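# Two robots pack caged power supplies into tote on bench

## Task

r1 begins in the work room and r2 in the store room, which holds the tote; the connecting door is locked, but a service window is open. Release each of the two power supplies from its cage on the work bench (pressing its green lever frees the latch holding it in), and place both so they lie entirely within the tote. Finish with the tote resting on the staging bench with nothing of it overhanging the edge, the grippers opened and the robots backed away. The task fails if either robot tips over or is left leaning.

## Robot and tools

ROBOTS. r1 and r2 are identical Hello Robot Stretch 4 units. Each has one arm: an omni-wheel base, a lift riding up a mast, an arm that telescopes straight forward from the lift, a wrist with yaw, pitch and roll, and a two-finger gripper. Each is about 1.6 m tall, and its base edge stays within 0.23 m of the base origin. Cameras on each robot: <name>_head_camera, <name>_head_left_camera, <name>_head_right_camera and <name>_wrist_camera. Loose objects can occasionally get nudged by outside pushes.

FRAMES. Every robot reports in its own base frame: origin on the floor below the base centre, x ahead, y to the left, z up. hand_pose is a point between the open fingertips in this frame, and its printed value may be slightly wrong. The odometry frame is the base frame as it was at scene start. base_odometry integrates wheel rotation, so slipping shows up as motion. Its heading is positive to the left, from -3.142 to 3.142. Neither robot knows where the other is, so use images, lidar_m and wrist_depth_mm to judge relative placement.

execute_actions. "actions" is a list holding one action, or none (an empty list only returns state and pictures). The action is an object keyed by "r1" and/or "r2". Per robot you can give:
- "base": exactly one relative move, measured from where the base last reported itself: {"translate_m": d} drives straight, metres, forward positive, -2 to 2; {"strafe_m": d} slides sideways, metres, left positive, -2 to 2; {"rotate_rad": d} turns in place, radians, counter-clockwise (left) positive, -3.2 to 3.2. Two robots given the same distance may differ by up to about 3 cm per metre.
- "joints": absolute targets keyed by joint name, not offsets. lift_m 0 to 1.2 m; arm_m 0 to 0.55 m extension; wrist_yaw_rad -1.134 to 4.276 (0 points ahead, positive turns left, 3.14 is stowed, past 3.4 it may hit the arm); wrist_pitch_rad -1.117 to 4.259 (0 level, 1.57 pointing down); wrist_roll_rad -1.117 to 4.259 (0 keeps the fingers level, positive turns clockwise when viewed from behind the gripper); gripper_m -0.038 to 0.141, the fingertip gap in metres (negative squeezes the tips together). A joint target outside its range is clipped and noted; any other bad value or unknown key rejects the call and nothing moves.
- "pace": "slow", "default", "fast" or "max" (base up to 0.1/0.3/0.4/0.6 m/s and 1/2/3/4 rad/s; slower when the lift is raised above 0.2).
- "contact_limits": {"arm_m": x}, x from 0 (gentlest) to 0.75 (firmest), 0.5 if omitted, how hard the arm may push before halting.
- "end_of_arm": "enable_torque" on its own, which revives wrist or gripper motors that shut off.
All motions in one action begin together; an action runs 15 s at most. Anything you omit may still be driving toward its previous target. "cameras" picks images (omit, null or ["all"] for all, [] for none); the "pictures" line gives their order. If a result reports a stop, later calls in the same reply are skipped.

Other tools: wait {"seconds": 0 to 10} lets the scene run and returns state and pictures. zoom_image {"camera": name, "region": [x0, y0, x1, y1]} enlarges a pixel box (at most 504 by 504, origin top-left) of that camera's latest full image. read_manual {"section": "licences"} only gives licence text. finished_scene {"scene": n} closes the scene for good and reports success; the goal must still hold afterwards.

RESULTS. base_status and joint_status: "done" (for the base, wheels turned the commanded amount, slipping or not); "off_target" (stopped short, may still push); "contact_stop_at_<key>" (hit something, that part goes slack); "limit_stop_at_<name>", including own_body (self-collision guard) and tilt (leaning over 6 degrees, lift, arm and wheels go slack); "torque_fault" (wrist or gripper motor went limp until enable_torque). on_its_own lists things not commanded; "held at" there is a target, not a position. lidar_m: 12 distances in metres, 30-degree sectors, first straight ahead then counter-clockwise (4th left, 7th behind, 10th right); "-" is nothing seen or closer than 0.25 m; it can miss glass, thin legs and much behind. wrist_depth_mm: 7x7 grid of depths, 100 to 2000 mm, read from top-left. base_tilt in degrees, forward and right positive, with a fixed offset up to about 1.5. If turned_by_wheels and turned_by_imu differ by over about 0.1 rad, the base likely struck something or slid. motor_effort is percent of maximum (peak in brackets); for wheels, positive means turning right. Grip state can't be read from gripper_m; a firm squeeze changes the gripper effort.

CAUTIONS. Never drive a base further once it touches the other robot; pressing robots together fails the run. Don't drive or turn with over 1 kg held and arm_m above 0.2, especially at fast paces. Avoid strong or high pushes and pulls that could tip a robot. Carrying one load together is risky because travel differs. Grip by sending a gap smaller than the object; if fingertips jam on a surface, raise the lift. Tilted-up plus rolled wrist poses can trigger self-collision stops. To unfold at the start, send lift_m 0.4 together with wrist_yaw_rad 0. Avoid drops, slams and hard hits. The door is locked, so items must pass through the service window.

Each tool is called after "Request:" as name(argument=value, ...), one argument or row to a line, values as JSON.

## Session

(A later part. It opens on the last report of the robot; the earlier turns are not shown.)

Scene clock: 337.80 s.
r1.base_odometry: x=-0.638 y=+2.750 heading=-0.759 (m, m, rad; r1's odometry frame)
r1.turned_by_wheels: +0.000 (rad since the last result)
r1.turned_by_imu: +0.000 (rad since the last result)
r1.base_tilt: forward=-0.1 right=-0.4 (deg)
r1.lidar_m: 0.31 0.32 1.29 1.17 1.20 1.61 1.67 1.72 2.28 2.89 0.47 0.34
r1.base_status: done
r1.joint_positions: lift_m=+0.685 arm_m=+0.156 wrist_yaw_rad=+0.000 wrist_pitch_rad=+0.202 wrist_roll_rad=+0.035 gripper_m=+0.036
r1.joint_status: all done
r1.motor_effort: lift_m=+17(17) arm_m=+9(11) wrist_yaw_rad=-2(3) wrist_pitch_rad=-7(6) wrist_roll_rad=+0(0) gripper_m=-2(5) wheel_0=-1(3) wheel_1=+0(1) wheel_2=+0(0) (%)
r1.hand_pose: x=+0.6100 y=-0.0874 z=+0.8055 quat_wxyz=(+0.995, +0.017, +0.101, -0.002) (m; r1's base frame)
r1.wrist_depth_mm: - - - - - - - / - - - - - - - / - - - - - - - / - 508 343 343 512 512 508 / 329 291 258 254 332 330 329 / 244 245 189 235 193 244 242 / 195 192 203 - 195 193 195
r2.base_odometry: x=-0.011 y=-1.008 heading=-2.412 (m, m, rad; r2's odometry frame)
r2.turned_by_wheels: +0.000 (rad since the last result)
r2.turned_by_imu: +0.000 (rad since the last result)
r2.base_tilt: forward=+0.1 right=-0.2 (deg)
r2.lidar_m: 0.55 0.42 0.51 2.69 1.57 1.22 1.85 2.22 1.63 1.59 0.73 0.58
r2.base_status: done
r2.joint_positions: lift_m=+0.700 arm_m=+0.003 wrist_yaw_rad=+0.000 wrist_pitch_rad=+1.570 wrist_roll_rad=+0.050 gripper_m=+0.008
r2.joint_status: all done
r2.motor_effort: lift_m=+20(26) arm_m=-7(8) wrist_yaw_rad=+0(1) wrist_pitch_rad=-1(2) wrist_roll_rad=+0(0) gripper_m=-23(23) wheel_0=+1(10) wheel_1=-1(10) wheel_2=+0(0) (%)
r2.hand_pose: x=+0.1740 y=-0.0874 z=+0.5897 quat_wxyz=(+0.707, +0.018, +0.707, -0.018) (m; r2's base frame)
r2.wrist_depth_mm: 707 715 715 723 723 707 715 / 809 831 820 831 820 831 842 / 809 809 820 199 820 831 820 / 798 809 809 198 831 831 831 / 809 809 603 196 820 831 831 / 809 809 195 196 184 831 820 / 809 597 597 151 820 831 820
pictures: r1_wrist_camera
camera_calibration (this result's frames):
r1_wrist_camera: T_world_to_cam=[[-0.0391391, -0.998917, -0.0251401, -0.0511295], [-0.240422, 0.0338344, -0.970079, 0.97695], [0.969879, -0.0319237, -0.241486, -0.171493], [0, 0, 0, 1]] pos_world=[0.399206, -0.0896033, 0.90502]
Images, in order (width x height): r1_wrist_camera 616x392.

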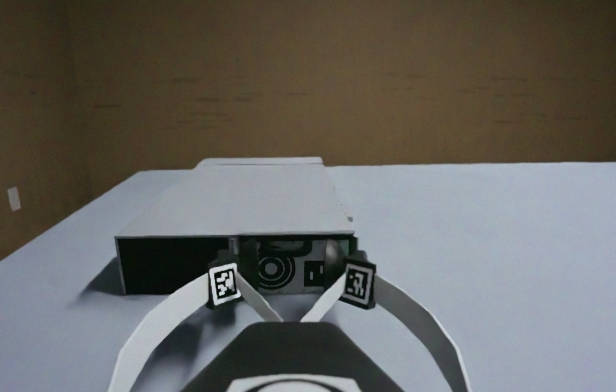

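Request:
execute_actions(
  actions=[
    {"r1":{"base":{"strafe_m":0.001},"joints":{"arm_m":0.17},"pace":"slow"},"r2":{"base":{"translate_m":-1.95},"joints":{"lift_m":1.03},"pace":"fast"}},
  ],
  cameras=["r1_wrist_camera"],
)

Request:
zoom_image(
  camera="r1_wrist_camera",
  region=[180, 200, 420, 340],
)

Scene clock: 344.17 s.
r1.base_odometry: x=-0.637 y=+2.751 heading=-0.760 (m, m, rad; r1's odometry frame)
r1.turned_by_wheels: +0.000 (rad since the last result)
r1.turned_by_imu: +0.001 (rad since the last result)
r1.base_tilt: forward=-0.1 right=-0.4 (deg)
r1.lidar_m: 0.31 0.31 1.25 1.15 1.21 1.64 1.67 1.71 2.23 2.92 0.48 0.34
r1.base_status: done
r1.joint_positions: lift_m=+0.685 arm_m=+0.168 wrist_yaw_rad=-0.001 wrist_pitch_rad=+0.202 wrist_roll_rad=+0.035 gripper_m=+0.036
r1.joint_status: all done
r1.motor_effort: lift_m=+17(17) arm_m=+11(9) wrist_yaw_rad=+2(3) wrist_pitch_rad=-6(8) wrist_roll_rad=-2(0) gripper_m=-5(3) wheel_0=+0(1) wheel_1=-1(3) wheel_2=+0(0) (%)
r1.hand_pose: x=+0.6214 y=-0.0878 z=+0.8055 quat_wxyz=(+0.995, +0.017, +0.101, -0.002) (m; r1's base frame)
r1.wrist_depth_mm: - - - - - - - / - - - - - - - / - - - - - - - / - 504 340 340 504 504 504 / 330 287 240 242 332 329 329 / 242 244 190 235 195 245 242 / 195 191 203 - 198 192 198
r2.base_odometry: x=+1.442 y=+0.292 heading=-2.412 (m, m, rad; r2's odometry frame)
r2.turned_by_wheels: +0.000 (rad since the last result)
r2.turned_by_imu: -0.002 (rad since the last result)
r2.base_tilt: forward=+0.1 right=-0.3 (deg)
r2.lidar_m: 2.30 0.62 0.46 0.43 0.49 0.69 1.78 1.90 1.55 1.51 1.60 0.29
r2.base_status: done
r2.joint_positions: lift_m=+1.030 arm_m=+0.003 wrist_yaw_rad=+0.000 wrist_pitch_rad=+1.570 wrist_roll_rad=+0.050 gripper_m=+0.008
r2.joint_status: all done
r2.motor_effort: lift_m=+26(29) arm_m=-7(7) wrist_yaw_rad=+0(1) wrist_pitch_rad=-1(2) wrist_roll_rad=-2(1) gripper_m=-23(25) wheel_0=-3(10) wheel_1=-1(8) wheel_2=-2(16) (%)
r2.hand_pose: x=+0.1739 y=-0.0874 z=+0.9192 quat_wxyz=(+0.707, +0.018, +0.707, -0.018) (m; r2's base frame)
r2.wrist_depth_mm: 1160 1182 1160 1160 1182 1160 1182 / 1138 1160 1160 1160 1160 1160 1182 / 1138 1138 1138 198 1160 1160 1182 / 1138 1160 1138 198 1182 1160 1160 / 1138 1160 931 196 1160 1182 1160 / 1160 1138 195 196 183 1138 1182 / 1138 1160 1160 151 1160 1160 1160
pictures: r1_wrist_camera
camera_calibration (this result's frames):
r1_wrist_camera: T_world_to_cam=[[-0.0406666, -0.998857, -0.0251294, -0.0501668], [-0.240627, 0.0342005, -0.970015, 0.979754], [0.969765, -0.0334004, -0.241743, -0.182486], [0, 0, 0, 1]] pos_world=[0.410684, -0.0897127, 0.905001]
Images, in order (width x height): r1_wrist_camera 616x392.

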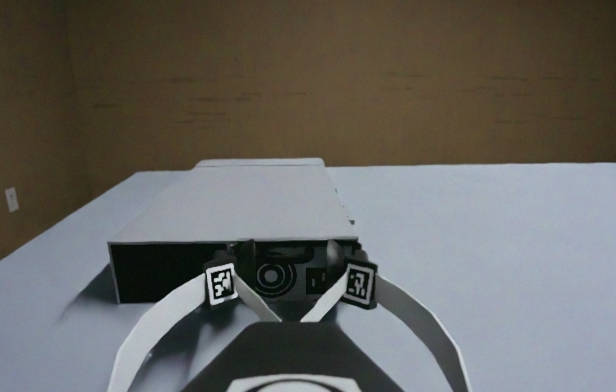

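Region (180, 200, 420, 340) of r1_wrist_camera's 616x392 image, scaled by 2.100; it fills the top 294 rows of this view, and the rest is white.

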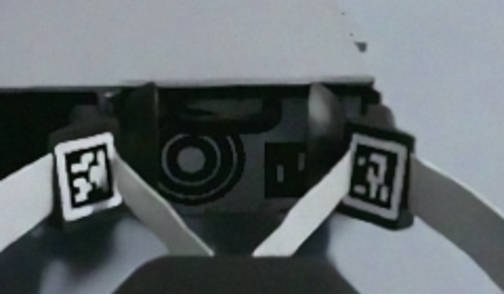

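Request:
execute_actions(
  actions=[
    {"r1":{"joints":{"arm_m":0.172,"lift_m":0.682},"pace":"slow"},"r2":{"base":{"rotate_rad":1.557},"pace":"slow"}},
  ],
  cameras=["r2_head_camera"],
)

Request:
execute_actions(
  actions=[
    {"r1":{"joints":{"gripper_m":0.022},"pace":"slow"},"r2":{"base":{"translate_m":0.13}}},
  ],
  cameras=["r1_wrist_camera"],
)

Request:
zoom_image(
  camera="r1_wrist_camera",
  region=[180, 200, 420, 340],
)

Scene clock: 347.27 s.
r1.base_odometry: x=-0.637 y=+2.751 heading=-0.760 (m, m, rad; r1's odometry frame)
r1.turned_by_wheels: +0.000 (rad since the last result)
r1.turned_by_imu: +0.000 (rad since the last result)
r1.base_tilt: forward=-0.1 right=-0.3 (deg)
r1.lidar_m: 0.28 0.32 1.27 1.19 1.23 1.64 1.66 1.70 2.27 2.93 0.48 0.34
r1.base_status: not commanded
r1.joint_positions: lift_m=+0.682 arm_m=+0.170 wrist_yaw_rad=-0.003 wrist_pitch_rad=+0.201 wrist_roll_rad=+0.035 gripper_m=+0.036
r1.joint_status: all done
r1.motor_effort: lift_m=+15(16) arm_m=+14(13) wrist_yaw_rad=+9(9) wrist_pitch_rad=-3(7) wrist_roll_rad=+0(0) gripper_m=-3(2) wheel_0=+0(1) wheel_1=+0(1) wheel_2=-3(3) (%)
r1.hand_pose: x=+0.6229 y=-0.0884 z=+0.8032 quat_wxyz=(+0.995, +0.018, +0.100, -0.003) (m; r1's base frame)
r1.wrist_depth_mm: - - - - - - - / - - - - - - - / - - - - - - - / - 512 338 340 508 508 504 / 329 270 238 241 330 327 325 / 241 241 209 234 195 243 241 / 193 191 200 - 201 190 198
r2.base_odometry: x=+1.442 y=+0.292 heading=-0.856 (m, m, rad; r2's odometry frame)
r2.turned_by_wheels: +1.556 (rad since the last result)
r2.turned_by_imu: +1.571 (rad since the last result)
r2.base_tilt: forward=+0.1 right=-0.2 (deg)
r2.lidar_m: 0.45 0.48 0.68 1.77 1.89 1.57 1.51 1.59 2.16 2.33 0.66 0.27
r2.base_status: done
r2.joint_positions: lift_m=+1.030 arm_m=+0.003 wrist_yaw_rad=+0.000 wrist_pitch_rad=+1.570 wrist_roll_rad=+0.050 gripper_m=+0.008
r2.joint_status: not commanded
r2.motor_effort: lift_m=+26(26) arm_m=-7(7) wrist_yaw_rad=+0(0) wrist_pitch_rad=-1(1) wrist_roll_rad=+1(2) gripper_m=-24(24) wheel_0=-4(8) wheel_1=-3(6) wheel_2=-4(9) (%)
r2.hand_pose: x=+0.1740 y=-0.0874 z=+0.9192 quat_wxyz=(+0.707, +0.018, +0.707, -0.018) (m; r2's base frame)
r2.wrist_depth_mm: 1138 1160 1138 1160 1160 1160 1182 / 1138 1182 1160 1160 1138 1160 1182 / 1138 1160 1160 198 1160 1182 1160 / 1138 1160 1160 198 1160 1160 1160 / 1160 1138 931 196 1160 1138 1160 / 1118 1138 195 196 183 1138 1160 / 1138 1118 1138 151 1160 1138 1160
pictures: r2_head_camera
Images, in order (width x height): r2_head_camera 420x560.

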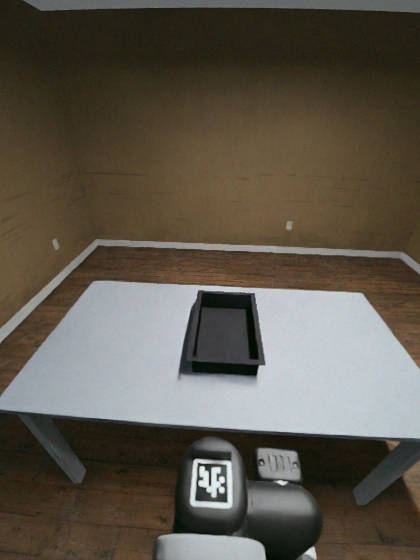

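Scene clock: 349.00 s.
r1.base_odometry: x=-0.637 y=+2.751 heading=-0.760 (m, m, rad; r1's odometry frame)
r1.turned_by_wheels: +0.000 (rad since the last result)
r1.turned_by_imu: +0.000 (rad since the last result)
r1.base_tilt: forward=+0.0 right=-0.4 (deg)
r1.lidar_m: 0.31 0.33 1.25 1.19 1.23 1.64 1.64 1.71 2.28 2.91 0.51 0.32
r1.base_status: not commanded
r1.joint_positions: lift_m=+0.682 arm_m=+0.170 wrist_yaw_rad=-0.002 wrist_pitch_rad=+0.202 wrist_roll_rad=+0.035 gripper_m=+0.022
r1.joint_status: all done
r1.motor_effort: lift_m=+15(15) arm_m=+11(13) wrist_yaw_rad=+4(10) wrist_pitch_rad=-5(5) wrist_roll_rad=-1(1) gripper_m=-7(8) wheel_0=+0(1) wheel_1=-1(1) wheel_2=-3(3) (%)
r1.hand_pose: x=+0.6234 y=-0.0878 z=+0.8028 quat_wxyz=(+0.995, +0.017, +0.101, -0.003) (m; r1's base frame)
r1.wrist_depth_mm: - - - - - - - / - - - - - - - / - - - - - - - / - 504 330 330 500 496 500 / 322 285 238 243 327 327 324 / 238 239 187 232 189 239 238 / 191 189 199 - 199 189 195
r2.base_odometry: x=+1.528 y=+0.194 heading=-0.856 (m, m, rad; r2's odometry frame)
r2.turned_by_wheels: +0.000 (rad since the last result)
r2.turned_by_imu: +0.001 (rad since the last result)
r2.base_tilt: forward=+0.1 right=-0.2 (deg)
r2.lidar_m: 0.28 0.35 0.49 1.77 1.84 1.71 1.64 1.71 2.40 2.31 0.48 0.26
r2.base_status: done
r2.joint_positions: lift_m=+1.030 arm_m=+0.003 wrist_yaw_rad=+0.000 wrist_pitch_rad=+1.570 wrist_roll_rad=+0.050 gripper_m=+0.008
r2.joint_status: not commanded
r2.motor_effort: lift_m=+26(26) arm_m=-7(8) wrist_yaw_rad=+0(0) wrist_pitch_rad=-1(1) wrist_roll_rad=-1(1) gripper_m=-24(23) wheel_0=+5(9) wheel_1=+3(7) wheel_2=-3(10) (%)
r2.hand_pose: x=+0.1740 y=-0.0874 z=+0.9192 quat_wxyz=(+0.707, +0.018, +0.707, -0.018) (m; r2's base frame)
r2.wrist_depth_mm: 382 387 387 387 389 394 394 / 384 384 387 387 389 392 392 / 1138 1138 1160 198 1138 1160 1160 / 1138 1160 1138 197 1160 1160 1160 / 1138 1138 931 196 1182 1160 1160 / 1138 1138 195 197 183 1160 1160 / 1138 1138 1138 151 1138 1160 1160
pictures: r1_wrist_camera
camera_calibration (this result's frames):
r1_wrist_camera: T_world_to_cam=[[-0.0407648, -0.998853, -0.0251269, -0.0501286], [-0.239879, 0.034196, -0.9702, 0.977326], [0.969946, -0.0335226, -0.240998, -0.185783], [0, 0, 0, 1]] pos_world=[0.412597, -0.0897197, 0.902169]
Images, in order (width x height): r1_wrist_camera 616x392.

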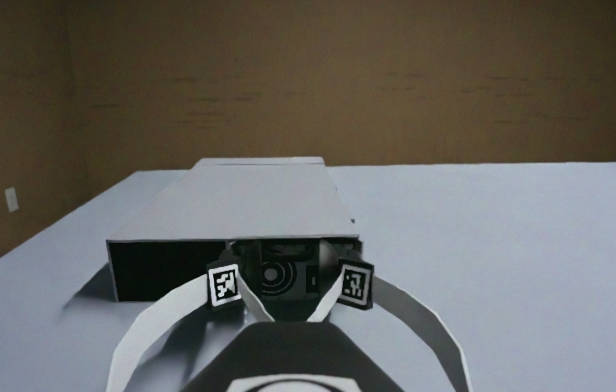

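Region (180, 200, 420, 340) of r1_wrist_camera's 616x392 image, scaled by 2.100; it fills the top 294 rows of this view, and the rest is white.

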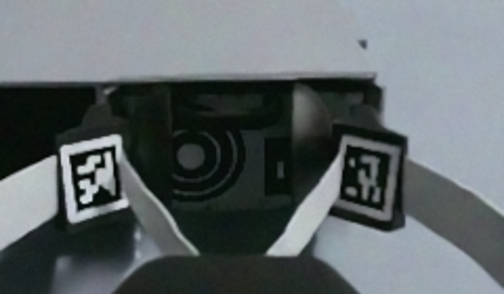

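Request:
execute_actions(
  actions=[
    {"r1":{"joints":{"gripper_m":0.008,"arm_m":0.177},"base":{"strafe_m":0.002},"pace":"slow"},"r2":{"base":{"strafe_m":0.085},"joints":{"arm_m":0.2}}},
  ],
  cameras=["r1_wrist_camera"],
)

Request:
execute_actions(
  actions=[
    {"r1":{"joints":{"gripper_m":-0.015,"arm_m":0.184,"lift_m":0.681},"pace":"slow"},"r2":{"joints":{"arm_m":0.54}}},
  ],
  cameras=["r1_wrist_camera","r2_wrist_camera"],
)

Request:
zoom_image(
  camera="r1_wrist_camera",
  region=[180, 200, 420, 340],
)

Scene clock: 350.97 s.
r1.base_odometry: x=-0.636 y=+2.752 heading=-0.760 (m, m, rad; r1's odometry frame)
r1.turned_by_wheels: +0.000 (rad since the last result)
r1.turned_by_imu: +0.000 (rad since the last result)
r1.base_tilt: forward=-0.1 right=-0.3 (deg)
r1.lidar_m: 0.29 0.33 1.23 1.17 1.21 1.60 1.66 1.72 2.24 2.90 0.50 0.32
r1.base_status: done
r1.joint_positions: lift_m=+0.682 arm_m=+0.175 wrist_yaw_rad=-0.003 wrist_pitch_rad=+0.203 wrist_roll_rad=+0.035 gripper_m=+0.008
r1.joint_status: all done
r1.motor_effort: lift_m=+16(16) arm_m=+13(13) wrist_yaw_rad=+9(11) wrist_pitch_rad=-11(11) wrist_roll_rad=+0(1) gripper_m=-13(15) wheel_0=+1(2) wheel_1=+1(6) wheel_2=-4(4) (%)
r1.hand_pose: x=+0.6279 y=-0.0883 z=+0.8023 quat_wxyz=(+0.995, +0.018, +0.102, -0.003) (m; r1's base frame)
r1.wrist_depth_mm: - - - - - - - / - - - - - - - / - - - - - - - / - 492 325 325 496 496 492 / 322 266 234 238 322 322 320 / 236 226 191 229 185 237 236 / 190 189 197 - 197 187 194
r2.base_odometry: x=+1.592 y=+0.249 heading=-0.856 (m, m, rad; r2's odometry frame)
r2.turned_by_wheels: +0.000 (rad since the last result)
r2.turned_by_imu: +0.000 (rad since the last result)
r2.base_tilt: forward=+0.1 right=-0.2 (deg)
r2.lidar_m: 0.25 0.33 0.49 1.68 1.75 1.71 1.63 1.74 2.39 2.40 0.47 0.26
r2.base_status: done
r2.joint_positions: lift_m=+1.030 arm_m=+0.199 wrist_yaw_rad=+0.000 wrist_pitch_rad=+1.570 wrist_roll_rad=+0.050 gripper_m=+0.008
r2.joint_status: all done
r2.motor_effort: lift_m=+26(26) arm_m=+7(8) wrist_yaw_rad=+0(1) wrist_pitch_rad=+0(3) wrist_roll_rad=-3(0) gripper_m=-24(24) wheel_0=-3(11) wheel_1=+0(10) wheel_2=+0(1) (%)
r2.hand_pose: x=+0.3699 y=-0.0874 z=+0.9192 quat_wxyz=(+0.707, +0.018, +0.707, -0.018) (m; r2's base frame)
r2.wrist_depth_mm: 382 384 382 384 384 329 394 / 382 379 294 370 298 389 389 / 379 382 382 198 387 387 387 / 379 382 382 198 384 384 387 / 379 379 379 196 387 384 389 / 1138 1138 195 196 183 1138 1160 / 1118 1138 931 151 1138 1160 1160
pictures: r1_wrist_camera
camera_calibration (this result's frames):
r1_wrist_camera: T_world_to_cam=[[-0.0425, -0.998782, -0.0250501, -0.0494035], [-0.241626, 0.0346037, -0.969752, 0.97866], [0.969438, -0.0351617, -0.242802, -0.188624], [0, 0, 0, 1]] pos_world=[0.417229, -0.0898408, 0.902022]
Images, in order (width x height): r1_wrist_camera 616x392.

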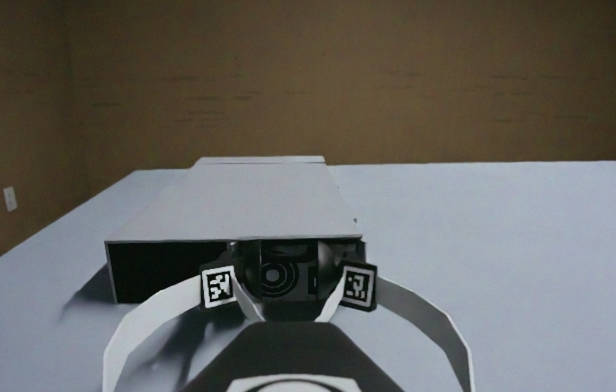

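Scene clock: 353.10 s.
r1.base_odometry: x=-0.636 y=+2.752 heading=-0.760 (m, m, rad; r1's odometry frame)
r1.turned_by_wheels: +0.000 (rad since the last result)
r1.turned_by_imu: +0.000 (rad since the last result)
r1.base_tilt: forward=-0.1 right=-0.4 (deg)
r1.lidar_m: 0.30 0.33 1.26 1.18 1.22 1.61 1.68 1.70 2.26 2.92 0.52 0.34
r1.base_status: not commanded
r1.joint_positions: lift_m=+0.681 arm_m=+0.182 wrist_yaw_rad=-0.005 wrist_pitch_rad=+0.204 wrist_roll_rad=+0.035 gripper_m=-0.014
r1.joint_status: all done
r1.motor_effort: lift_m=+16(17) arm_m=+13(18) wrist_yaw_rad=+11(16) wrist_pitch_rad=-13(12) wrist_roll_rad=-2(2) gripper_m=-19(20) wheel_0=+2(2) wheel_1=+2(2) wheel_2=-7(7) (%)
r1.hand_pose: x=+0.6346 y=-0.0887 z=+0.8010 quat_wxyz=(+0.995, +0.018, +0.102, -0.004) (m; r1's base frame)
r1.wrist_depth_mm: - - - - - - - / - - - - - - - / - - - - - - - / - 484 320 317 484 480 488 / 317 267 227 227 319 315 315 / 234 212 197 225 185 235 233 / 188 186 195 - 195 186 191
r2.base_odometry: x=+1.592 y=+0.249 heading=-0.856 (m, m, rad; r2's odometry frame)
r2.turned_by_wheels: +0.000 (rad since the last result)
r2.turned_by_imu: +0.001 (rad since the last result)
r2.base_tilt: forward=+0.2 right=-0.2 (deg)
r2.lidar_m: 0.32 0.32 0.46 1.69 1.79 1.70 1.65 1.73 2.42 2.39 0.49 0.34
r2.base_status: not commanded
r2.joint_positions: lift_m=+1.030 arm_m=+0.539 wrist_yaw_rad=+0.000 wrist_pitch_rad=+1.570 wrist_roll_rad=+0.050 gripper_m=+0.008
r2.joint_status: all done
r2.motor_effort: lift_m=+26(26) arm_m=+7(10) wrist_yaw_rad=-1(1) wrist_pitch_rad=+0(2) wrist_roll_rad=+0(0) gripper_m=-23(23) wheel_0=-3(3) wheel_1=+0(0) wheel_2=+0(0) (%)
r2.hand_pose: x=+0.7099 y=-0.0874 z=+0.9192 quat_wxyz=(+0.707, +0.018, +0.707, -0.018) (m; r2's base frame)
r2.wrist_depth_mm: 379 382 294 307 315 297 389 / 379 382 375 382 384 324 389 / 377 379 293 199 382 327 387 / 379 377 293 198 382 332 387 / 377 377 291 197 379 315 387 / 377 375 194 196 183 294 384 / 373 377 290 151 379 319 382
pictures: r1_wrist_camera, r2_wrist_camera
camera_calibration (this result's frames):
r1_wrist_camera: T_world_to_cam=[[-0.0439905, -0.998719, -0.0249852, -0.0486656], [-0.242451, 0.0349343, -0.969534, 0.979446], [0.969166, -0.0365926, -0.243678, -0.194722], [0, 0, 0, 1]] pos_world=[0.424046, -0.089945, 0.900941]
r2_wrist_camera: T_world_to_cam=[[-0.0849398, -0.996309, 0.0124122, -0.0426287], [-0.996383, 0.0849014, -0.00358685, 0.780458], [0.0025198, -0.012672, -0.999917, 1.14895], [0, 0, 0, 1]] pos_world=[0.771119, -0.0941738, 1.15218]
Images, in order (width x height): r1_wrist_camera 616x392, r2_wrist_camera 616x392.

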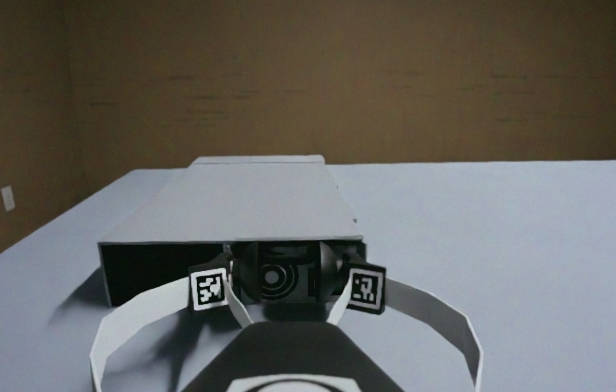

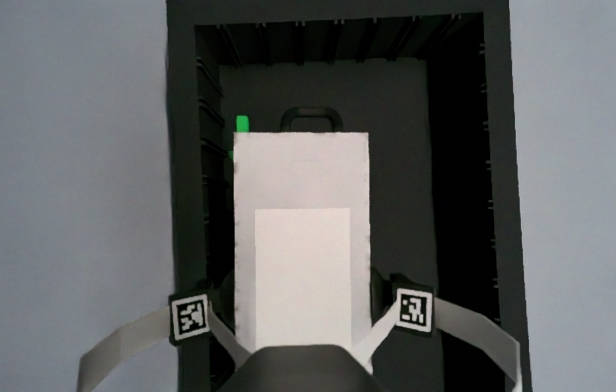

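Region (180, 200, 420, 340) of r1_wrist_camera's 616x392 image, scaled by 2.100; it fills the top 294 rows of this view, and the rest is white.

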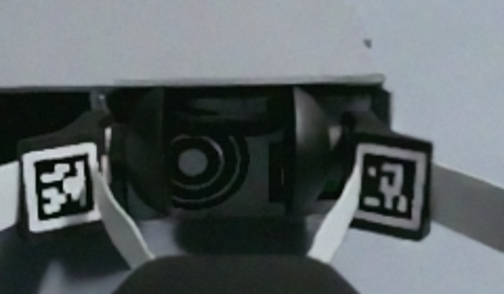

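Request:
execute_actions(
  actions=[
    {"r1":{"joints":{"gripper_m":-0.038,"arm_m":0.189,"lift_m":0.68},"pace":"slow"},"r2":{"joints":{"arm_m":0.55,"wrist_roll_rad":0.01},"base":{"translate_m":0.06},"pace":"slow"}},
  ],
  cameras=[],
)

Request:
execute_actions(
  actions=[
    {"r1":{"joints":{"arm_m":0.178},"pace":"slow"},"r2":{"base":{"strafe_m":-0.02},"joints":{"lift_m":0.98},"pace":"slow"}},
  ],
  cameras=["r2_wrist_camera"],
)

Request:
execute_actions(
  actions=[
    {"r1":{"joints":{"arm_m":0.173,"wrist_yaw_rad":-0.012},"pace":"slow"}},
  ],
  cameras=["r1_wrist_camera"],
)

Scene clock: 355.30 s.
r1.base_odometry: x=-0.636 y=+2.752 heading=-0.760 (m, m, rad; r1's odometry frame)
r1.turned_by_wheels: +0.000 (rad since the last result)
r1.turned_by_imu: +0.000 (rad since the last result)
r1.base_tilt: forward=-0.1 right=-0.4 (deg)
r1.lidar_m: 0.32 0.32 1.28 1.19 1.20 1.63 1.65 1.72 2.25 2.89 0.49 0.31
r1.base_status: not commanded
r1.joint_positions: lift_m=+0.680 arm_m=+0.187 wrist_yaw_rad=-0.005 wrist_pitch_rad=+0.205 wrist_roll_rad=+0.035 gripper_m=-0.037
r1.joint_status: all done
r1.motor_effort: lift_m=+16(16) arm_m=+13(17) wrist_yaw_rad=+12(21) wrist_pitch_rad=-14(15) wrist_roll_rad=-1(1) gripper_m=-26(24) wheel_0=+3(3) wheel_1=+2(2) wheel_2=-7(7) (%)
r1.hand_pose: x=+0.6396 y=-0.0887 z=+0.7998 quat_wxyz=(+0.995, +0.018, +0.102, -0.004) (m; r1's base frame)
r1.wrist_depth_mm: - - - - - - - / - - - - - - - / - - - - - - - / - 473 315 314 473 477 480 / 310 248 224 222 314 314 310 / 229 167 200 223 184 230 229 / 189 184 193 - 194 183 189
r2.base_odometry: x=+1.631 y=+0.204 heading=-0.855 (m, m, rad; r2's odometry frame)
r2.turned_by_wheels: +0.000 (rad since the last result)
r2.turned_by_imu: +0.001 (rad since the last result)
r2.base_tilt: forward=+0.1 right=-0.2 (deg)
r2.lidar_m: 0.25 0.28 0.42 1.69 1.78 1.75 1.69 1.78 2.52 2.39 0.39 0.27
r2.base_status: done
r2.joint_positions: lift_m=+1.030 arm_m=+0.549 wrist_yaw_rad=+0.000 wrist_pitch_rad=+1.570 wrist_roll_rad=+0.010 gripper_m=+0.008
r2.joint_status: all done
r2.motor_effort: lift_m=+26(26) arm_m=+7(2) wrist_yaw_rad=+0(1) wrist_pitch_rad=+0(1) wrist_roll_rad=-2(6) gripper_m=-24(23) wheel_0=+4(5) wheel_1=+3(6) wheel_2=-4(8) (%)
r2.hand_pose: x=+0.7198 y=-0.0874 z=+0.9192 quat_wxyz=(+0.707, +0.004, +0.707, -0.004) (m; r2's base frame)
r2.wrist_depth_mm: 377 379 384 384 387 387 387 / 379 382 293 294 296 297 387 / 379 379 293 199 382 315 387 / 377 377 294 198 379 317 387 / 375 377 291 196 382 315 384 / 377 375 194 196 183 294 382 / 375 377 289 151 377 314 382
pictures: none
No camera images: the call's "cameras" was empty. Leave "cameras" out to get every camera's image.

Scene clock: 356.60 s.
r1.base_odometry: x=-0.636 y=+2.752 heading=-0.760 (m, m, rad; r1's odometry frame)
r1.turned_by_wheels: +0.000 (rad since the last result)
r1.turned_by_imu: +0.001 (rad since the last result)
r1.base_tilt: forward=+0.0 right=-0.3 (deg)
r1.lidar_m: 0.30 0.32 1.26 1.17 1.22 1.63 1.65 1.72 2.26 2.93 0.48 0.28
r1.base_status: not commanded
r1.joint_positions: lift_m=+0.680 arm_m=+0.181 wrist_yaw_rad=+0.006 wrist_pitch_rad=+0.204 wrist_roll_rad=+0.035 gripper_m=-0.037
r1.joint_status: all done
r1.on_its_own: wrist_yaw_rad is at rest, and its effort (-17) is outside its rest range (-13 to +13)
r1.motor_effort: lift_m=+18(18) arm_m=-15(16) wrist_yaw_rad=-17(19) wrist_pitch_rad=-12(15) wrist_roll_rad=-1(1) gripper_m=-33(33) wheel_0=-2(2) wheel_1=-1(2) wheel_2=+5(7) (%)
r1.hand_pose: x=+0.6346 y=-0.0858 z=+0.8000 quat_wxyz=(+0.995, +0.017, +0.102, +0.001) (m; r1's base frame)
r1.wrist_depth_mm: - - - - - - - / - - - - - - - / - - - - - - - / - 488 317 319 480 484 480 / 314 257 226 228 297 317 314 / 232 162 180 225 182 232 231 / 187 183 195 - 194 183 190
r2.base_odometry: x=+1.616 y=+0.191 heading=-0.855 (m, m, rad; r2's odometry frame)
r2.turned_by_wheels: +0.000 (rad since the last result)
r2.turned_by_imu: +0.000 (rad since the last result)
r2.base_tilt: forward=+0.2 right=-0.2 (deg)
r2.lidar_m: 0.25 0.29 0.38 1.70 1.80 1.76 1.69 1.77 2.52 2.35 0.39 0.29
r2.base_status: done
r2.joint_positions: lift_m=+0.980 arm_m=+0.549 wrist_yaw_rad=+0.000 wrist_pitch_rad=+1.570 wrist_roll_rad=+0.010 gripper_m=+0.008
r2.joint_status: all done
r2.motor_effort: lift_m=+20(25) arm_m=+7(7) wrist_yaw_rad=-1(1) wrist_pitch_rad=-1(0) wrist_roll_rad=+0(4) gripper_m=-24(24) wheel_0=+4(10) wheel_1=-4(7) wheel_2=+0(3) (%)
r2.hand_pose: x=+0.7198 y=-0.0874 z=+0.8697 quat_wxyz=(+0.707, +0.004, +0.707, -0.004) (m; r2's base frame)
r2.wrist_depth_mm: 330 330 332 332 336 338 336 / 329 243 244 245 245 247 338 / 329 264 325 199 330 276 336 / 327 263 324 197 330 277 336 / 327 262 322 196 329 278 336 / 325 241 195 196 183 246 334 / 325 240 312 151 327 272 334
pictures: r2_wrist_camera
camera_calibration (this result's frames):
r2_wrist_camera: T_world_to_cam=[[-0.0456163, -0.998881, 0.0124718, -0.0697561], [-0.998956, 0.04558, -0.00317917, 0.788188], [0.00260714, -0.0126038, -0.999917, 1.09937], [0, 0, 0, 1]] pos_world=[0.781317, -0.0917474, 1.10265]
Images, in order (width x height): r2_wrist_camera 616x392.

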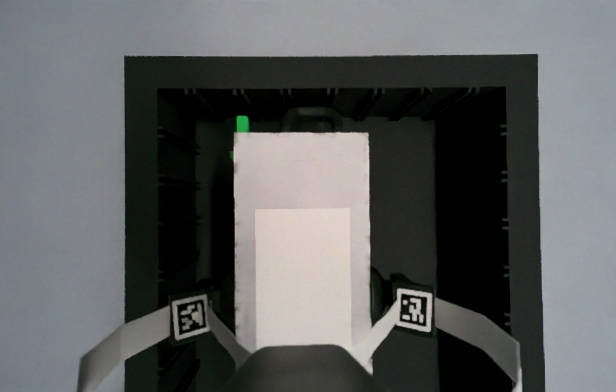

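Scene clock: 357.33 s.
r1.base_odometry: x=-0.636 y=+2.752 heading=-0.760 (m, m, rad; r1's odometry frame)
r1.turned_by_wheels: +0.000 (rad since the last result)
r1.turned_by_imu: +0.000 (rad since the last result)
r1.base_tilt: forward=+0.0 right=-0.4 (deg)
r1.lidar_m: 0.29 0.31 1.27 1.18 1.24 1.63 1.66 1.73 2.23 2.90 0.48 0.31
r1.base_status: not commanded
r1.joint_positions: lift_m=+0.680 arm_m=+0.175 wrist_yaw_rad=-0.010 wrist_pitch_rad=+0.204 wrist_roll_rad=+0.035 gripper_m=-0.037
r1.joint_status: all done
r1.motor_effort: lift_m=+19(18) arm_m=-10(14) wrist_yaw_rad=-7(24) wrist_pitch_rad=-12(12) wrist_roll_rad=+0(3) gripper_m=-28(33) wheel_0=-1(2) wheel_1=+0(1) wheel_2=+2(5) (%)
r1.hand_pose: x=+0.6273 y=-0.0901 z=+0.7999 quat_wxyz=(+0.995, +0.018, +0.102, -0.007) (m; r1's base frame)
r1.wrist_depth_mm: - - - - - - - / - - - - - - - / - - - - - - - / - 484 317 319 477 484 480 / 312 276 241 229 315 315 314 / 232 164 197 224 182 233 231 / 189 185 193 - 194 184 190
r2.base_odometry: x=+1.616 y=+0.191 heading=-0.855 (m, m, rad; r2's odometry frame)
r2.turned_by_wheels: +0.000 (rad since the last result)
r2.turned_by_imu: +0.000 (rad since the last result)
r2.base_tilt: forward=+0.2 right=-0.2 (deg)
r2.lidar_m: 0.25 0.27 0.39 1.71 1.77 1.74 1.70 1.79 2.48 2.34 0.39 0.28
r2.base_status: not commanded
r2.joint_positions: lift_m=+0.980 arm_m=+0.549 wrist_yaw_rad=+0.000 wrist_pitch_rad=+1.570 wrist_roll_rad=+0.010 gripper_m=+0.008
r2.joint_status: not commanded
r2.motor_effort: lift_m=+20(20) arm_m=+7(7) wrist_yaw_rad=-1(1) wrist_pitch_rad=-1(1) wrist_roll_rad=-3(2) gripper_m=-24(23) wheel_0=+4(4) wheel_1=-4(4) wheel_2=+0(0) (%)
r2.hand_pose: x=+0.7198 y=-0.0874 z=+0.8697 quat_wxyz=(+0.707, +0.004, +0.707, -0.004) (m; r2's base frame)
r2.wrist_depth_mm: 330 332 332 334 336 336 336 / 329 243 244 244 246 246 338 / 329 264 324 198 330 277 336 / 329 263 325 198 330 277 336 / 327 260 322 197 330 278 334 / 327 241 195 196 183 245 336 / 325 240 310 151 329 272 332
pictures: r1_wrist_camera
camera_calibration (this result's frames):
r1_wrist_camera: T_world_to_cam=[[-0.0489348, -0.998489, -0.024984, -0.0472927], [-0.24184, 0.0361145, -0.969644, 0.976488], [0.969082, -0.0414072, -0.243242, -0.188643], [0, 0, 0, 1]] pos_world=[0.41665, -0.0902978, 0.899778]
Images, in order (width x height): r1_wrist_camera 616x392.

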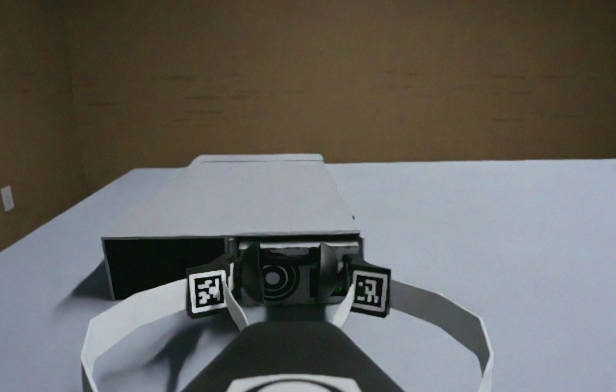

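Request:
execute_actions(
  actions=[
    {"r1":{"joints":{"arm_m":0.04,"wrist_yaw_rad":-0.003},"base":{"translate_m":-0.075},"pace":"slow"},"r2":{"joints":{"lift_m":0.902},"pace":"slow"}},
  ],
  cameras=["r1_wrist_camera","r2_wrist_camera"],
)

Scene clock: 360.07 s.
r1.base_odometry: x=-0.690 y=+2.804 heading=-0.760 (m, m, rad; r1's odometry frame)
r1.turned_by_wheels: +0.000 (rad since the last result)
r1.turned_by_imu: +0.000 (rad since the last result)
r1.base_tilt: forward=+0.0 right=-0.4 (deg)
r1.lidar_m: 0.38 0.39 1.24 1.17 1.24 1.61 1.59 1.64 2.14 2.96 0.61 0.42
r1.base_status: done
r1.joint_positions: lift_m=+0.680 arm_m=+0.042 wrist_yaw_rad=-0.003 wrist_pitch_rad=+0.207 wrist_roll_rad=+0.035 gripper_m=-0.037
r1.joint_status: all done
r1.motor_effort: lift_m=+18(19) arm_m=-9(12) wrist_yaw_rad=-4(6) wrist_pitch_rad=-20(20) wrist_roll_rad=-1(1) gripper_m=-28(28) wheel_0=-2(6) wheel_1=-1(3) wheel_2=+0(7) (%)
r1.hand_pose: x=+0.4946 y=-0.0881 z=+0.7991 quat_wxyz=(+0.995, +0.018, +0.103, -0.003) (m; r1's base frame)
r1.wrist_depth_mm: - - - - - - - / - - - - - - - / - - - 798 - - - / - 480 449 332 477 473 469 / 312 312 294 230 312 312 310 / 231 164 195 223 182 231 230 / 185 184 193 - 193 183 189
r2.base_odometry: x=+1.616 y=+0.191 heading=-0.855 (m, m, rad; r2's odometry frame)
r2.turned_by_wheels: +0.000 (rad since the last result)
r2.turned_by_imu: +0.001 (rad since the last result)
r2.base_tilt: forward=+0.2 right=-0.2 (deg)
r2.lidar_m: 0.26 0.28 0.41 1.70 1.80 1.78 1.71 1.79 2.47 2.39 0.39 0.29
r2.base_status: not commanded
r2.joint_positions: lift_m=+0.902 arm_m=+0.549 wrist_yaw_rad=+0.000 wrist_pitch_rad=+1.570 wrist_roll_rad=+0.010 gripper_m=+0.008
r2.joint_status: all done
r2.motor_effort: lift_m=+20(20) arm_m=+7(7) wrist_yaw_rad=-1(1) wrist_pitch_rad=-2(1) wrist_roll_rad=-3(1) gripper_m=-23(24) wheel_0=+4(4) wheel_1=-4(4) wheel_2=+0(0) (%)
r2.hand_pose: x=+0.7198 y=-0.0874 z=+0.7917 quat_wxyz=(+0.707, +0.004, +0.707, -0.004) (m; r2's base frame)
r2.wrist_depth_mm: 164 166 166 167 167 168 168 / 164 197 234 235 237 229 198 / 163 206 251 198 252 254 198 / 163 205 251 198 252 252 202 / 163 205 249 196 252 252 202 / 163 178 195 195 184 245 203 / 163 187 249 151 250 251 204
pictures: r1_wrist_camera, r2_wrist_camera
camera_calibration (this result's frames):
r1_wrist_camera: T_world_to_cam=[[-0.0419502, -0.99881, -0.0248705, -0.0553866], [-0.244881, 0.0344118, -0.968942, 0.944342], [0.968645, -0.034557, -0.246033, -0.0571967], [0, 0, 0, 1]] pos_world=[0.284331, -0.0897938, 0.899563]
r2_wrist_camera: T_world_to_cam=[[-0.0456163, -0.998881, 0.0124718, -0.0687832], [-0.998956, 0.04558, -0.00317929, 0.787944], [0.00260726, -0.0126038, -0.999917, 1.02138], [0, 0, 0, 1]] pos_world=[0.78132, -0.0917474, 1.02466]
Images, in order (width x height): r1_wrist_camera 616x392, r2_wrist_camera 616x392.

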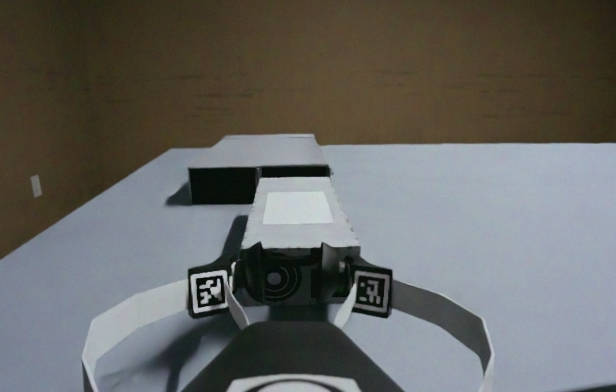

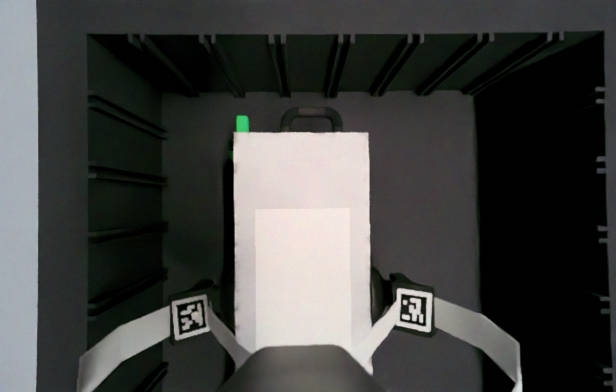

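Request:
execute_actions(
  actions=[
    {"r1":{"joints":{"arm_m":0.02,"gripper_m":0.042,"lift_m":0.681}},"r2":{"joints":{"gripper_m":0.085}}},
  ],
  cameras=["r1_wrist_camera"],
)

Request:
execute_actions(
  actions=[
    {"r1":{"joints":{"arm_m":0.0,"lift_m":0.95,"wrist_yaw_rad":0},"base":{"strafe_m":-0.006},"pace":"fast"},"r2":{"joints":{"lift_m":0.96}}},
  ],
  cameras=[],
)

Request:
execute_actions(
  actions=[
    {"r1":{"joints":{"arm_m":0.405,"wrist_pitch_rad":1.535,"gripper_m":0.115},"pace":"fast"},"r2":{"joints":{"gripper_m":0.05,"wrist_roll_rad":1.585},"base":{"strafe_m":-0.07}}},
  ],
  cameras=["r1_wrist_camera","r2_wrist_camera"],
)

Scene clock: 361.90 s.
r1.base_odometry: x=-0.690 y=+2.804 heading=-0.760 (m, m, rad; r1's odometry frame)
r1.turned_by_wheels: +0.000 (rad since the last result)
r1.turned_by_imu: +0.000 (rad since the last result)
r1.base_tilt: forward=-0.1 right=-0.4 (deg)
r1.lidar_m: 0.37 0.41 1.27 1.17 1.23 1.63 1.59 1.61 2.16 2.95 0.58 0.42
r1.base_status: not commanded
r1.joint_positions: lift_m=+0.681 arm_m=+0.022 wrist_yaw_rad=-0.002 wrist_pitch_rad=+0.203 wrist_roll_rad=+0.035 gripper_m=+0.042
r1.joint_status: all done
r1.motor_effort: lift_m=+23(24) arm_m=-9(9) wrist_yaw_rad=-3(3) wrist_pitch_rad=-9(21) wrist_roll_rad=-1(0) gripper_m=-2(29) wheel_0=-2(2) wheel_1=-1(1) wheel_2=+0(0) (%)
r1.hand_pose: x=+0.4748 y=-0.0881 z=+0.8009 quat_wxyz=(+0.995, +0.018, +0.101, -0.003) (m; r1's base frame)
r1.wrist_depth_mm: - - - - - - - / - - - - - - - / - - - 866 - - - / - 496 455 349 496 496 492 / 320 324 285 248 324 322 319 / 236 237 198 229 196 238 236 / 190 187 198 - 195 187 190
r2.base_odometry: x=+1.616 y=+0.191 heading=-0.855 (m, m, rad; r2's odometry frame)
r2.turned_by_wheels: +0.000 (rad since the last result)
r2.turned_by_imu: +0.000 (rad since the last result)
r2.base_tilt: forward=+0.1 right=-0.2 (deg)
r2.lidar_m: 0.26 0.28 0.38 1.71 1.81 1.77 1.69 1.79 2.47 2.37 0.39 0.26
r2.base_status: not commanded
r2.joint_positions: lift_m=+0.902 arm_m=+0.549 wrist_yaw_rad=+0.000 wrist_pitch_rad=+1.570 wrist_roll_rad=+0.010 gripper_m=+0.085
r2.joint_status: all done
r2.motor_effort: lift_m=+20(20) arm_m=+8(7) wrist_yaw_rad=+0(0) wrist_pitch_rad=+0(1) wrist_roll_rad=-3(3) gripper_m=-2(23) wheel_0=+4(4) wheel_1=-4(4) wheel_2=+0(0) (%)
r2.hand_pose: x=+0.7197 y=-0.0874 z=+0.7917 quat_wxyz=(+0.707, +0.004, +0.707, -0.004) (m; r2's base frame)
r2.wrist_depth_mm: 167 167 168 169 169 170 171 / 166 195 232 233 234 229 200 / 166 207 253 214 255 256 198 / 166 206 252 213 254 255 201 / 165 206 251 212 254 253 202 / 164 191 197 212 196 254 202 / 164 176 250 122 252 246 200
pictures: r1_wrist_camera
camera_calibration (this result's frames):
r1_wrist_camera: T_world_to_cam=[[-0.0417636, -0.998814, -0.0250368, -0.0561078], [-0.240803, 0.0343824, -0.969965, 0.940104], [0.969675, -0.0344803, -0.241953, -0.0412769], [0, 0, 0, 1]] pos_world=[0.264061, -0.0897875, 0.900476]
Images, in order (width x height): r1_wrist_camera 616x392.

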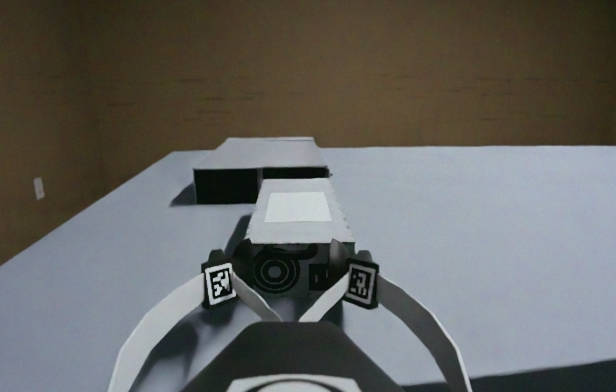

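Scene clock: 363.67 s.
r1.base_odometry: x=-0.694 y=+2.799 heading=-0.760 (m, m, rad; r1's odometry frame)
r1.turned_by_wheels: +0.000 (rad since the last result)
r1.turned_by_imu: +0.000 (rad since the last result)
r1.base_tilt: forward=+0.0 right=-0.3 (deg)
r1.lidar_m: 0.37 0.39 1.28 1.19 1.22 1.62 1.59 1.66 2.13 2.98 0.57 0.41
r1.base_status: done
r1.joint_positions: lift_m=+0.950 arm_m=+0.002 wrist_yaw_rad=+0.000 wrist_pitch_rad=+0.202 wrist_roll_rad=+0.035 gripper_m=+0.042
r1.joint_status: all done
r1.motor_effort: lift_m=+22(24) arm_m=-9(9) wrist_yaw_rad=-2(3) wrist_pitch_rad=-6(7) wrist_roll_rad=+0(1) gripper_m=-5(3) wheel_0=+1(7) wheel_1=+0(7) wheel_2=-1(0) (%)
r1.hand_pose: x=+0.4560 y=-0.0874 z=+1.0701 quat_wxyz=(+0.995, +0.017, +0.101, -0.002) (m; r1's base frame)
r1.wrist_depth_mm: - - - - - - - / - - - - - - - / - - - - - - - / - - - - - - - / - - 960 946 960 946 946 / 1863 1863 199 634 196 715 691 / 1576 564 569 - 580 559 574
r2.base_odometry: x=+1.616 y=+0.191 heading=-0.855 (m, m, rad; r2's odometry frame)
r2.turned_by_wheels: +0.000 (rad since the last result)
r2.turned_by_imu: +0.000 (rad since the last result)
r2.base_tilt: forward=+0.1 right=-0.2 (deg)
r2.lidar_m: 0.25 0.28 0.40 1.70 1.81 1.77 1.68 1.79 2.48 2.37 0.40 0.30
r2.base_status: not commanded
r2.joint_positions: lift_m=+0.960 arm_m=+0.549 wrist_yaw_rad=+0.000 wrist_pitch_rad=+1.570 wrist_roll_rad=+0.010 gripper_m=+0.085
r2.joint_status: all done
r2.motor_effort: lift_m=+23(23) arm_m=+7(7) wrist_yaw_rad=+0(1) wrist_pitch_rad=-1(1) wrist_roll_rad=-4(2) gripper_m=-2(2) wheel_0=+4(4) wheel_1=-4(4) wheel_2=+0(0) (%)
r2.hand_pose: x=+0.7197 y=-0.0874 z=+0.8494 quat_wxyz=(+0.707, +0.004, +0.707, -0.004) (m; r2's base frame)
r2.wrist_depth_mm: 314 314 314 317 320 319 320 / 312 225 232 234 235 236 319 / 310 242 309 312 315 276 317 / 309 241 310 271 314 276 319 / 309 240 309 271 312 277 272 / 309 222 197 270 197 278 271 / 307 221 307 122 310 246 270
pictures: none
No camera images: the call's "cameras" was empty. Leave "cameras" out to get every camera's image.

Scene clock: 365.60 s.
r1.base_odometry: x=-0.694 y=+2.799 heading=-0.760 (m, m, rad; r1's odometry frame)
r1.turned_by_wheels: +0.000 (rad since the last result)
r1.turned_by_imu: +0.000 (rad since the last result)
r1.base_tilt: forward=+0.0 right=-0.4 (deg)
r1.lidar_m: 0.38 0.38 1.27 1.19 1.23 1.60 1.59 1.64 2.15 2.90 0.58 0.41
r1.base_status: not commanded
r1.joint_positions: lift_m=+0.950 arm_m=+0.403 wrist_yaw_rad=+0.000 wrist_pitch_rad=+1.535 wrist_roll_rad=+0.035 gripper_m=+0.115
r1.joint_status: all done
r1.motor_effort: lift_m=+22(22) arm_m=+9(9) wrist_yaw_rad=-3(3) wrist_pitch_rad=-1(5) wrist_roll_rad=+0(1) gripper_m=+1(2) wheel_0=+2(1) wheel_1=+0(0) wheel_2=-1(1) (%)
r1.hand_pose: x=+0.5847 y=-0.0874 z=+0.8397 quat_wxyz=(+0.720, +0.012, +0.694, -0.012) (m; r1's base frame)
r1.wrist_depth_mm: 289 246 248 252 298 303 306 / 289 291 294 296 301 303 307 / 290 293 296 260 303 306 309 / 291 296 297 263 303 306 310 / 296 296 298 263 303 309 312 / 296 297 263 263 307 314 315 / 296 298 300 - 309 315 317
r2.base_odometry: x=+1.563 y=+0.145 heading=-0.855 (m, m, rad; r2's odometry frame)
r2.turned_by_wheels: +0.000 (rad since the last result)
r2.turned_by_imu: +0.000 (rad since the last result)
r2.base_tilt: forward=+0.2 right=-0.2 (deg)
r2.lidar_m: 0.26 0.28 0.39 1.77 1.86 1.76 1.70 1.79 2.51 2.30 0.40 0.28
r2.base_status: done
r2.joint_positions: lift_m=+0.960 arm_m=+0.549 wrist_yaw_rad=+0.000 wrist_pitch_rad=+1.570 wrist_roll_rad=+1.585 gripper_m=+0.050
r2.joint_status: all done
r2.motor_effort: lift_m=+23(24) arm_m=+7(7) wrist_yaw_rad=-1(1) wrist_pitch_rad=-1(2) wrist_roll_rad=-3(1) gripper_m=-2(1) wheel_0=+1(12) wheel_1=-2(9) wheel_2=+0(0) (%)
r2.hand_pose: x=+0.7197 y=-0.0874 z=+0.8494 quat_wxyz=(+0.497, +0.503, +0.496, -0.503) (m; r2's base frame)
r2.wrist_depth_mm: 312 314 314 315 317 317 317 / 312 312 312 314 315 315 317 / 310 312 312 314 312 315 315 / 309 246 309 312 312 312 314 / 310 278 309 310 310 312 312 / 309 277 193 297 198 310 312 / 309 239 268 122 270 310 312
pictures: r1_wrist_camera, r2_wrist_camera
camera_calibration (this result's frames):
r1_wrist_camera: T_world_to_cam=[[-0.0333738, -0.998923, 0.032244, -0.102853], [-0.999425, 0.0335485, 0.00489006, 0.629125], [-0.00596653, -0.0320623, -0.999468, 1.06834], [0, 0, 0, 1]] pos_world=[0.631705, -0.0895951, 1.06801]
r2_wrist_camera: T_world_to_cam=[[-0.998729, 0.0489429, 0.0120635, 0.708445], [0.0489158, 0.9988, -0.0025313, 0.116659], [-0.012173, -0.00193798, -0.999924, 1.09067], [0, 0, 0, 1]] pos_world=[0.715115, -0.149078, 1.08234]
Images, in order (width x height): r1_wrist_camera 616x392, r2_wrist_camera 616x392.

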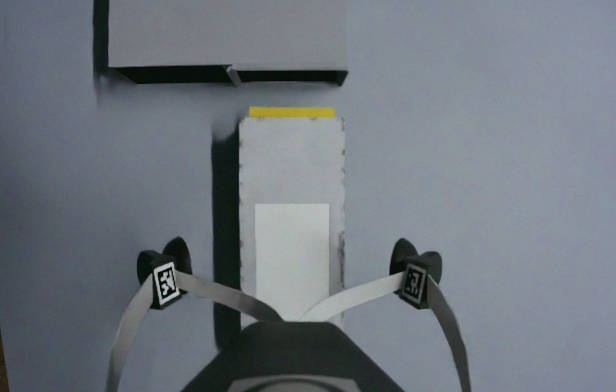

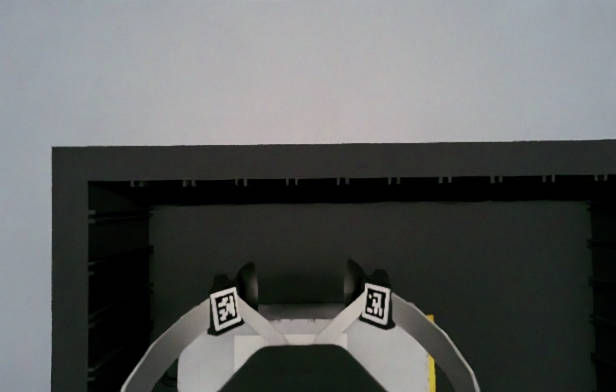

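Request:
execute_actions(
  actions=[
    {"r1":{"joints":{"lift_m":0.897,"gripper_m":0.09}},"r2":{"joints":{"lift_m":0.905}}},
  ],
  cameras=[],
)

Request:
execute_actions(
  actions=[
    {"r1":{"joints":{"gripper_m":0.005}},"r2":{"base":{"strafe_m":0.06},"pace":"slow"}},
  ],
  cameras=["r1_wrist_camera","r2_wrist_camera"],
)

Scene clock: 366.90 s.
r1.base_odometry: x=-0.694 y=+2.799 heading=-0.760 (m, m, rad; r1's odometry frame)
r1.turned_by_wheels: +0.000 (rad since the last result)
r1.turned_by_imu: +0.000 (rad since the last result)
r1.base_tilt: forward=+0.0 right=-0.3 (deg)
r1.lidar_m: 0.38 0.41 1.26 1.18 1.24 1.66 1.57 1.63 2.13 2.94 0.60 0.42
r1.base_status: not commanded
r1.joint_positions: lift_m=+0.897 arm_m=+0.403 wrist_yaw_rad=+0.000 wrist_pitch_rad=+1.535 wrist_roll_rad=+0.035 gripper_m=+0.090
r1.joint_status: all done
r1.motor_effort: lift_m=+17(22) arm_m=+9(8) wrist_yaw_rad=-3(2) wrist_pitch_rad=+0(1) wrist_roll_rad=-2(1) gripper_m=-1(1) wheel_0=+1(1) wheel_1=-1(1) wheel_2=-1(1) (%)
r1.hand_pose: x=+0.5847 y=-0.0874 z=+0.7872 quat_wxyz=(+0.720, +0.012, +0.694, -0.012) (m; r1's base frame)
r1.wrist_depth_mm: 237 209 198 200 248 250 252 / 238 241 244 244 248 250 253 / 240 242 245 208 250 253 255 / 241 244 244 208 252 255 257 / 242 245 209 210 252 257 258 / 245 246 210 209 253 257 259 / 245 249 250 - 257 260 262
r2.base_odometry: x=+1.563 y=+0.145 heading=-0.855 (m, m, rad; r2's odometry frame)
r2.turned_by_wheels: +0.000 (rad since the last result)
r2.turned_by_imu: +0.000 (rad since the last result)
r2.base_tilt: forward=+0.1 right=-0.2 (deg)
r2.lidar_m: 0.25 0.27 0.38 1.78 1.87 1.75 1.71 1.75 2.50 2.28 0.38 0.28
r2.base_status: not commanded
r2.joint_positions: lift_m=+0.905 arm_m=+0.549 wrist_yaw_rad=+0.000 wrist_pitch_rad=+1.570 wrist_roll_rad=+1.585 gripper_m=+0.050
r2.joint_status: all done
r2.motor_effort: lift_m=+17(22) arm_m=+7(7) wrist_yaw_rad=-1(1) wrist_pitch_rad=-1(2) wrist_roll_rad=+0(2) gripper_m=-3(4) wheel_0=+1(1) wheel_1=-2(2) wheel_2=+0(0) (%)
r2.hand_pose: x=+0.7198 y=-0.0874 z=+0.7950 quat_wxyz=(+0.497, +0.503, +0.496, -0.503) (m; r2's base frame)
r2.wrist_depth_mm: 258 258 259 259 260 262 262 / 257 258 258 259 259 260 262 / 169 169 169 170 170 171 172 / 178 244 255 257 257 257 258 / 186 254 255 256 257 256 257 / 186 253 193 255 198 257 257 / 186 229 214 122 216 256 257
pictures: none
No camera images: the call's "cameras" was empty. Leave "cameras" out to get every camera's image.

Scene clock: 368.63 s.
r1.base_odometry: x=-0.694 y=+2.799 heading=-0.760 (m, m, rad; r1's odometry frame)
r1.turned_by_wheels: +0.000 (rad since the last result)
r1.turned_by_imu: +0.000 (rad since the last result)
r1.base_tilt: forward=-0.1 right=-0.4 (deg)
r1.lidar_m: 0.37 0.42 1.28 1.18 1.22 1.61 1.58 1.63 2.14 2.93 0.59 0.43
r1.base_status: not commanded
r1.joint_positions: lift_m=+0.897 arm_m=+0.403 wrist_yaw_rad=+0.000 wrist_pitch_rad=+1.535 wrist_roll_rad=+0.035 gripper_m=+0.006
r1.joint_status: all done
r1.motor_effort: lift_m=+21(21) arm_m=+9(9) wrist_yaw_rad=-2(3) wrist_pitch_rad=-1(2) wrist_roll_rad=-1(1) gripper_m=-29(30) wheel_0=+1(2) wheel_1=-1(0) wheel_2=-1(1) (%)
r1.hand_pose: x=+0.5846 y=-0.0874 z=+0.7869 quat_wxyz=(+0.719, +0.013, +0.694, -0.012) (m; r1's base frame)
r1.wrist_depth_mm: 236 208 196 197 244 247 249 / 237 239 241 243 247 249 251 / 237 240 241 191 248 250 253 / 239 243 191 192 250 252 254 / 240 244 190 191 251 252 256 / 243 173 190 190 187 255 258 / 244 246 249 - 255 257 259
r2.base_odometry: x=+1.608 y=+0.184 heading=-0.856 (m, m, rad; r2's odometry frame)
r2.turned_by_wheels: +0.000 (rad since the last result)
r2.turned_by_imu: +0.000 (rad since the last result)
r2.base_tilt: forward=+0.2 right=-0.2 (deg)
r2.lidar_m: 0.25 0.27 0.40 1.71 1.80 1.78 1.68 1.79 2.52 2.35 0.38 0.28
r2.base_status: done
r2.joint_positions: lift_m=+0.905 arm_m=+0.549 wrist_yaw_rad=+0.000 wrist_pitch_rad=+1.570 wrist_roll_rad=+1.585 gripper_m=+0.050
r2.joint_status: not commanded
r2.motor_effort: lift_m=+17(17) arm_m=+7(7) wrist_yaw_rad=-1(1) wrist_pitch_rad=-1(1) wrist_roll_rad=+1(1) gripper_m=-4(3) wheel_0=-6(9) wheel_1=+3(5) wheel_2=+0(0) (%)
r2.hand_pose: x=+0.7198 y=-0.0874 z=+0.7950 quat_wxyz=(+0.497, +0.504, +0.496, -0.503) (m; r2's base frame)
r2.wrist_depth_mm: 169 170 170 171 171 172 173 / 186 221 222 224 228 232 235 / 188 255 257 257 256 258 258 / 187 254 255 256 258 257 258 / 187 255 255 256 256 257 257 / 187 254 193 247 198 257 257 / 186 223 214 122 215 256 256
pictures: r1_wrist_camera, r2_wrist_camera
camera_calibration (this result's frames):
r1_wrist_camera: T_world_to_cam=[[-0.0334154, -0.998921, 0.0322591, -0.101141], [-0.999421, 0.0336045, 0.00533862, 0.628907], [-0.00641691, -0.032062, -0.999465, 1.01577], [0, 0, 0, 1]] pos_world=[0.631681, -0.0895983, 1.01513]
r2_wrist_camera: T_world_to_cam=[[-0.998723, 0.0490968, 0.0119439, 0.709244], [0.04907, 0.998792, -0.00252533, 0.116403], [-0.0120535, -0.00193601, -0.999925, 1.03614], [0, 0, 0, 1]] pos_world=[0.715116, -0.149078, 1.02788]
Images, in order (width x height): r1_wrist_camera 616x392, r2_wrist_camera 616x392.

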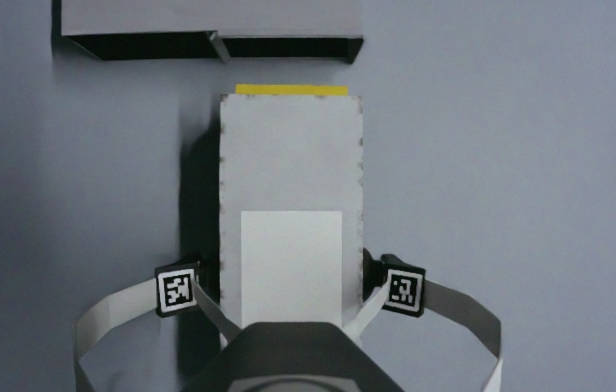

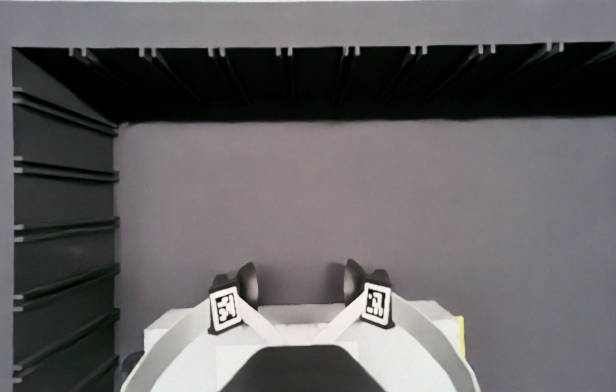

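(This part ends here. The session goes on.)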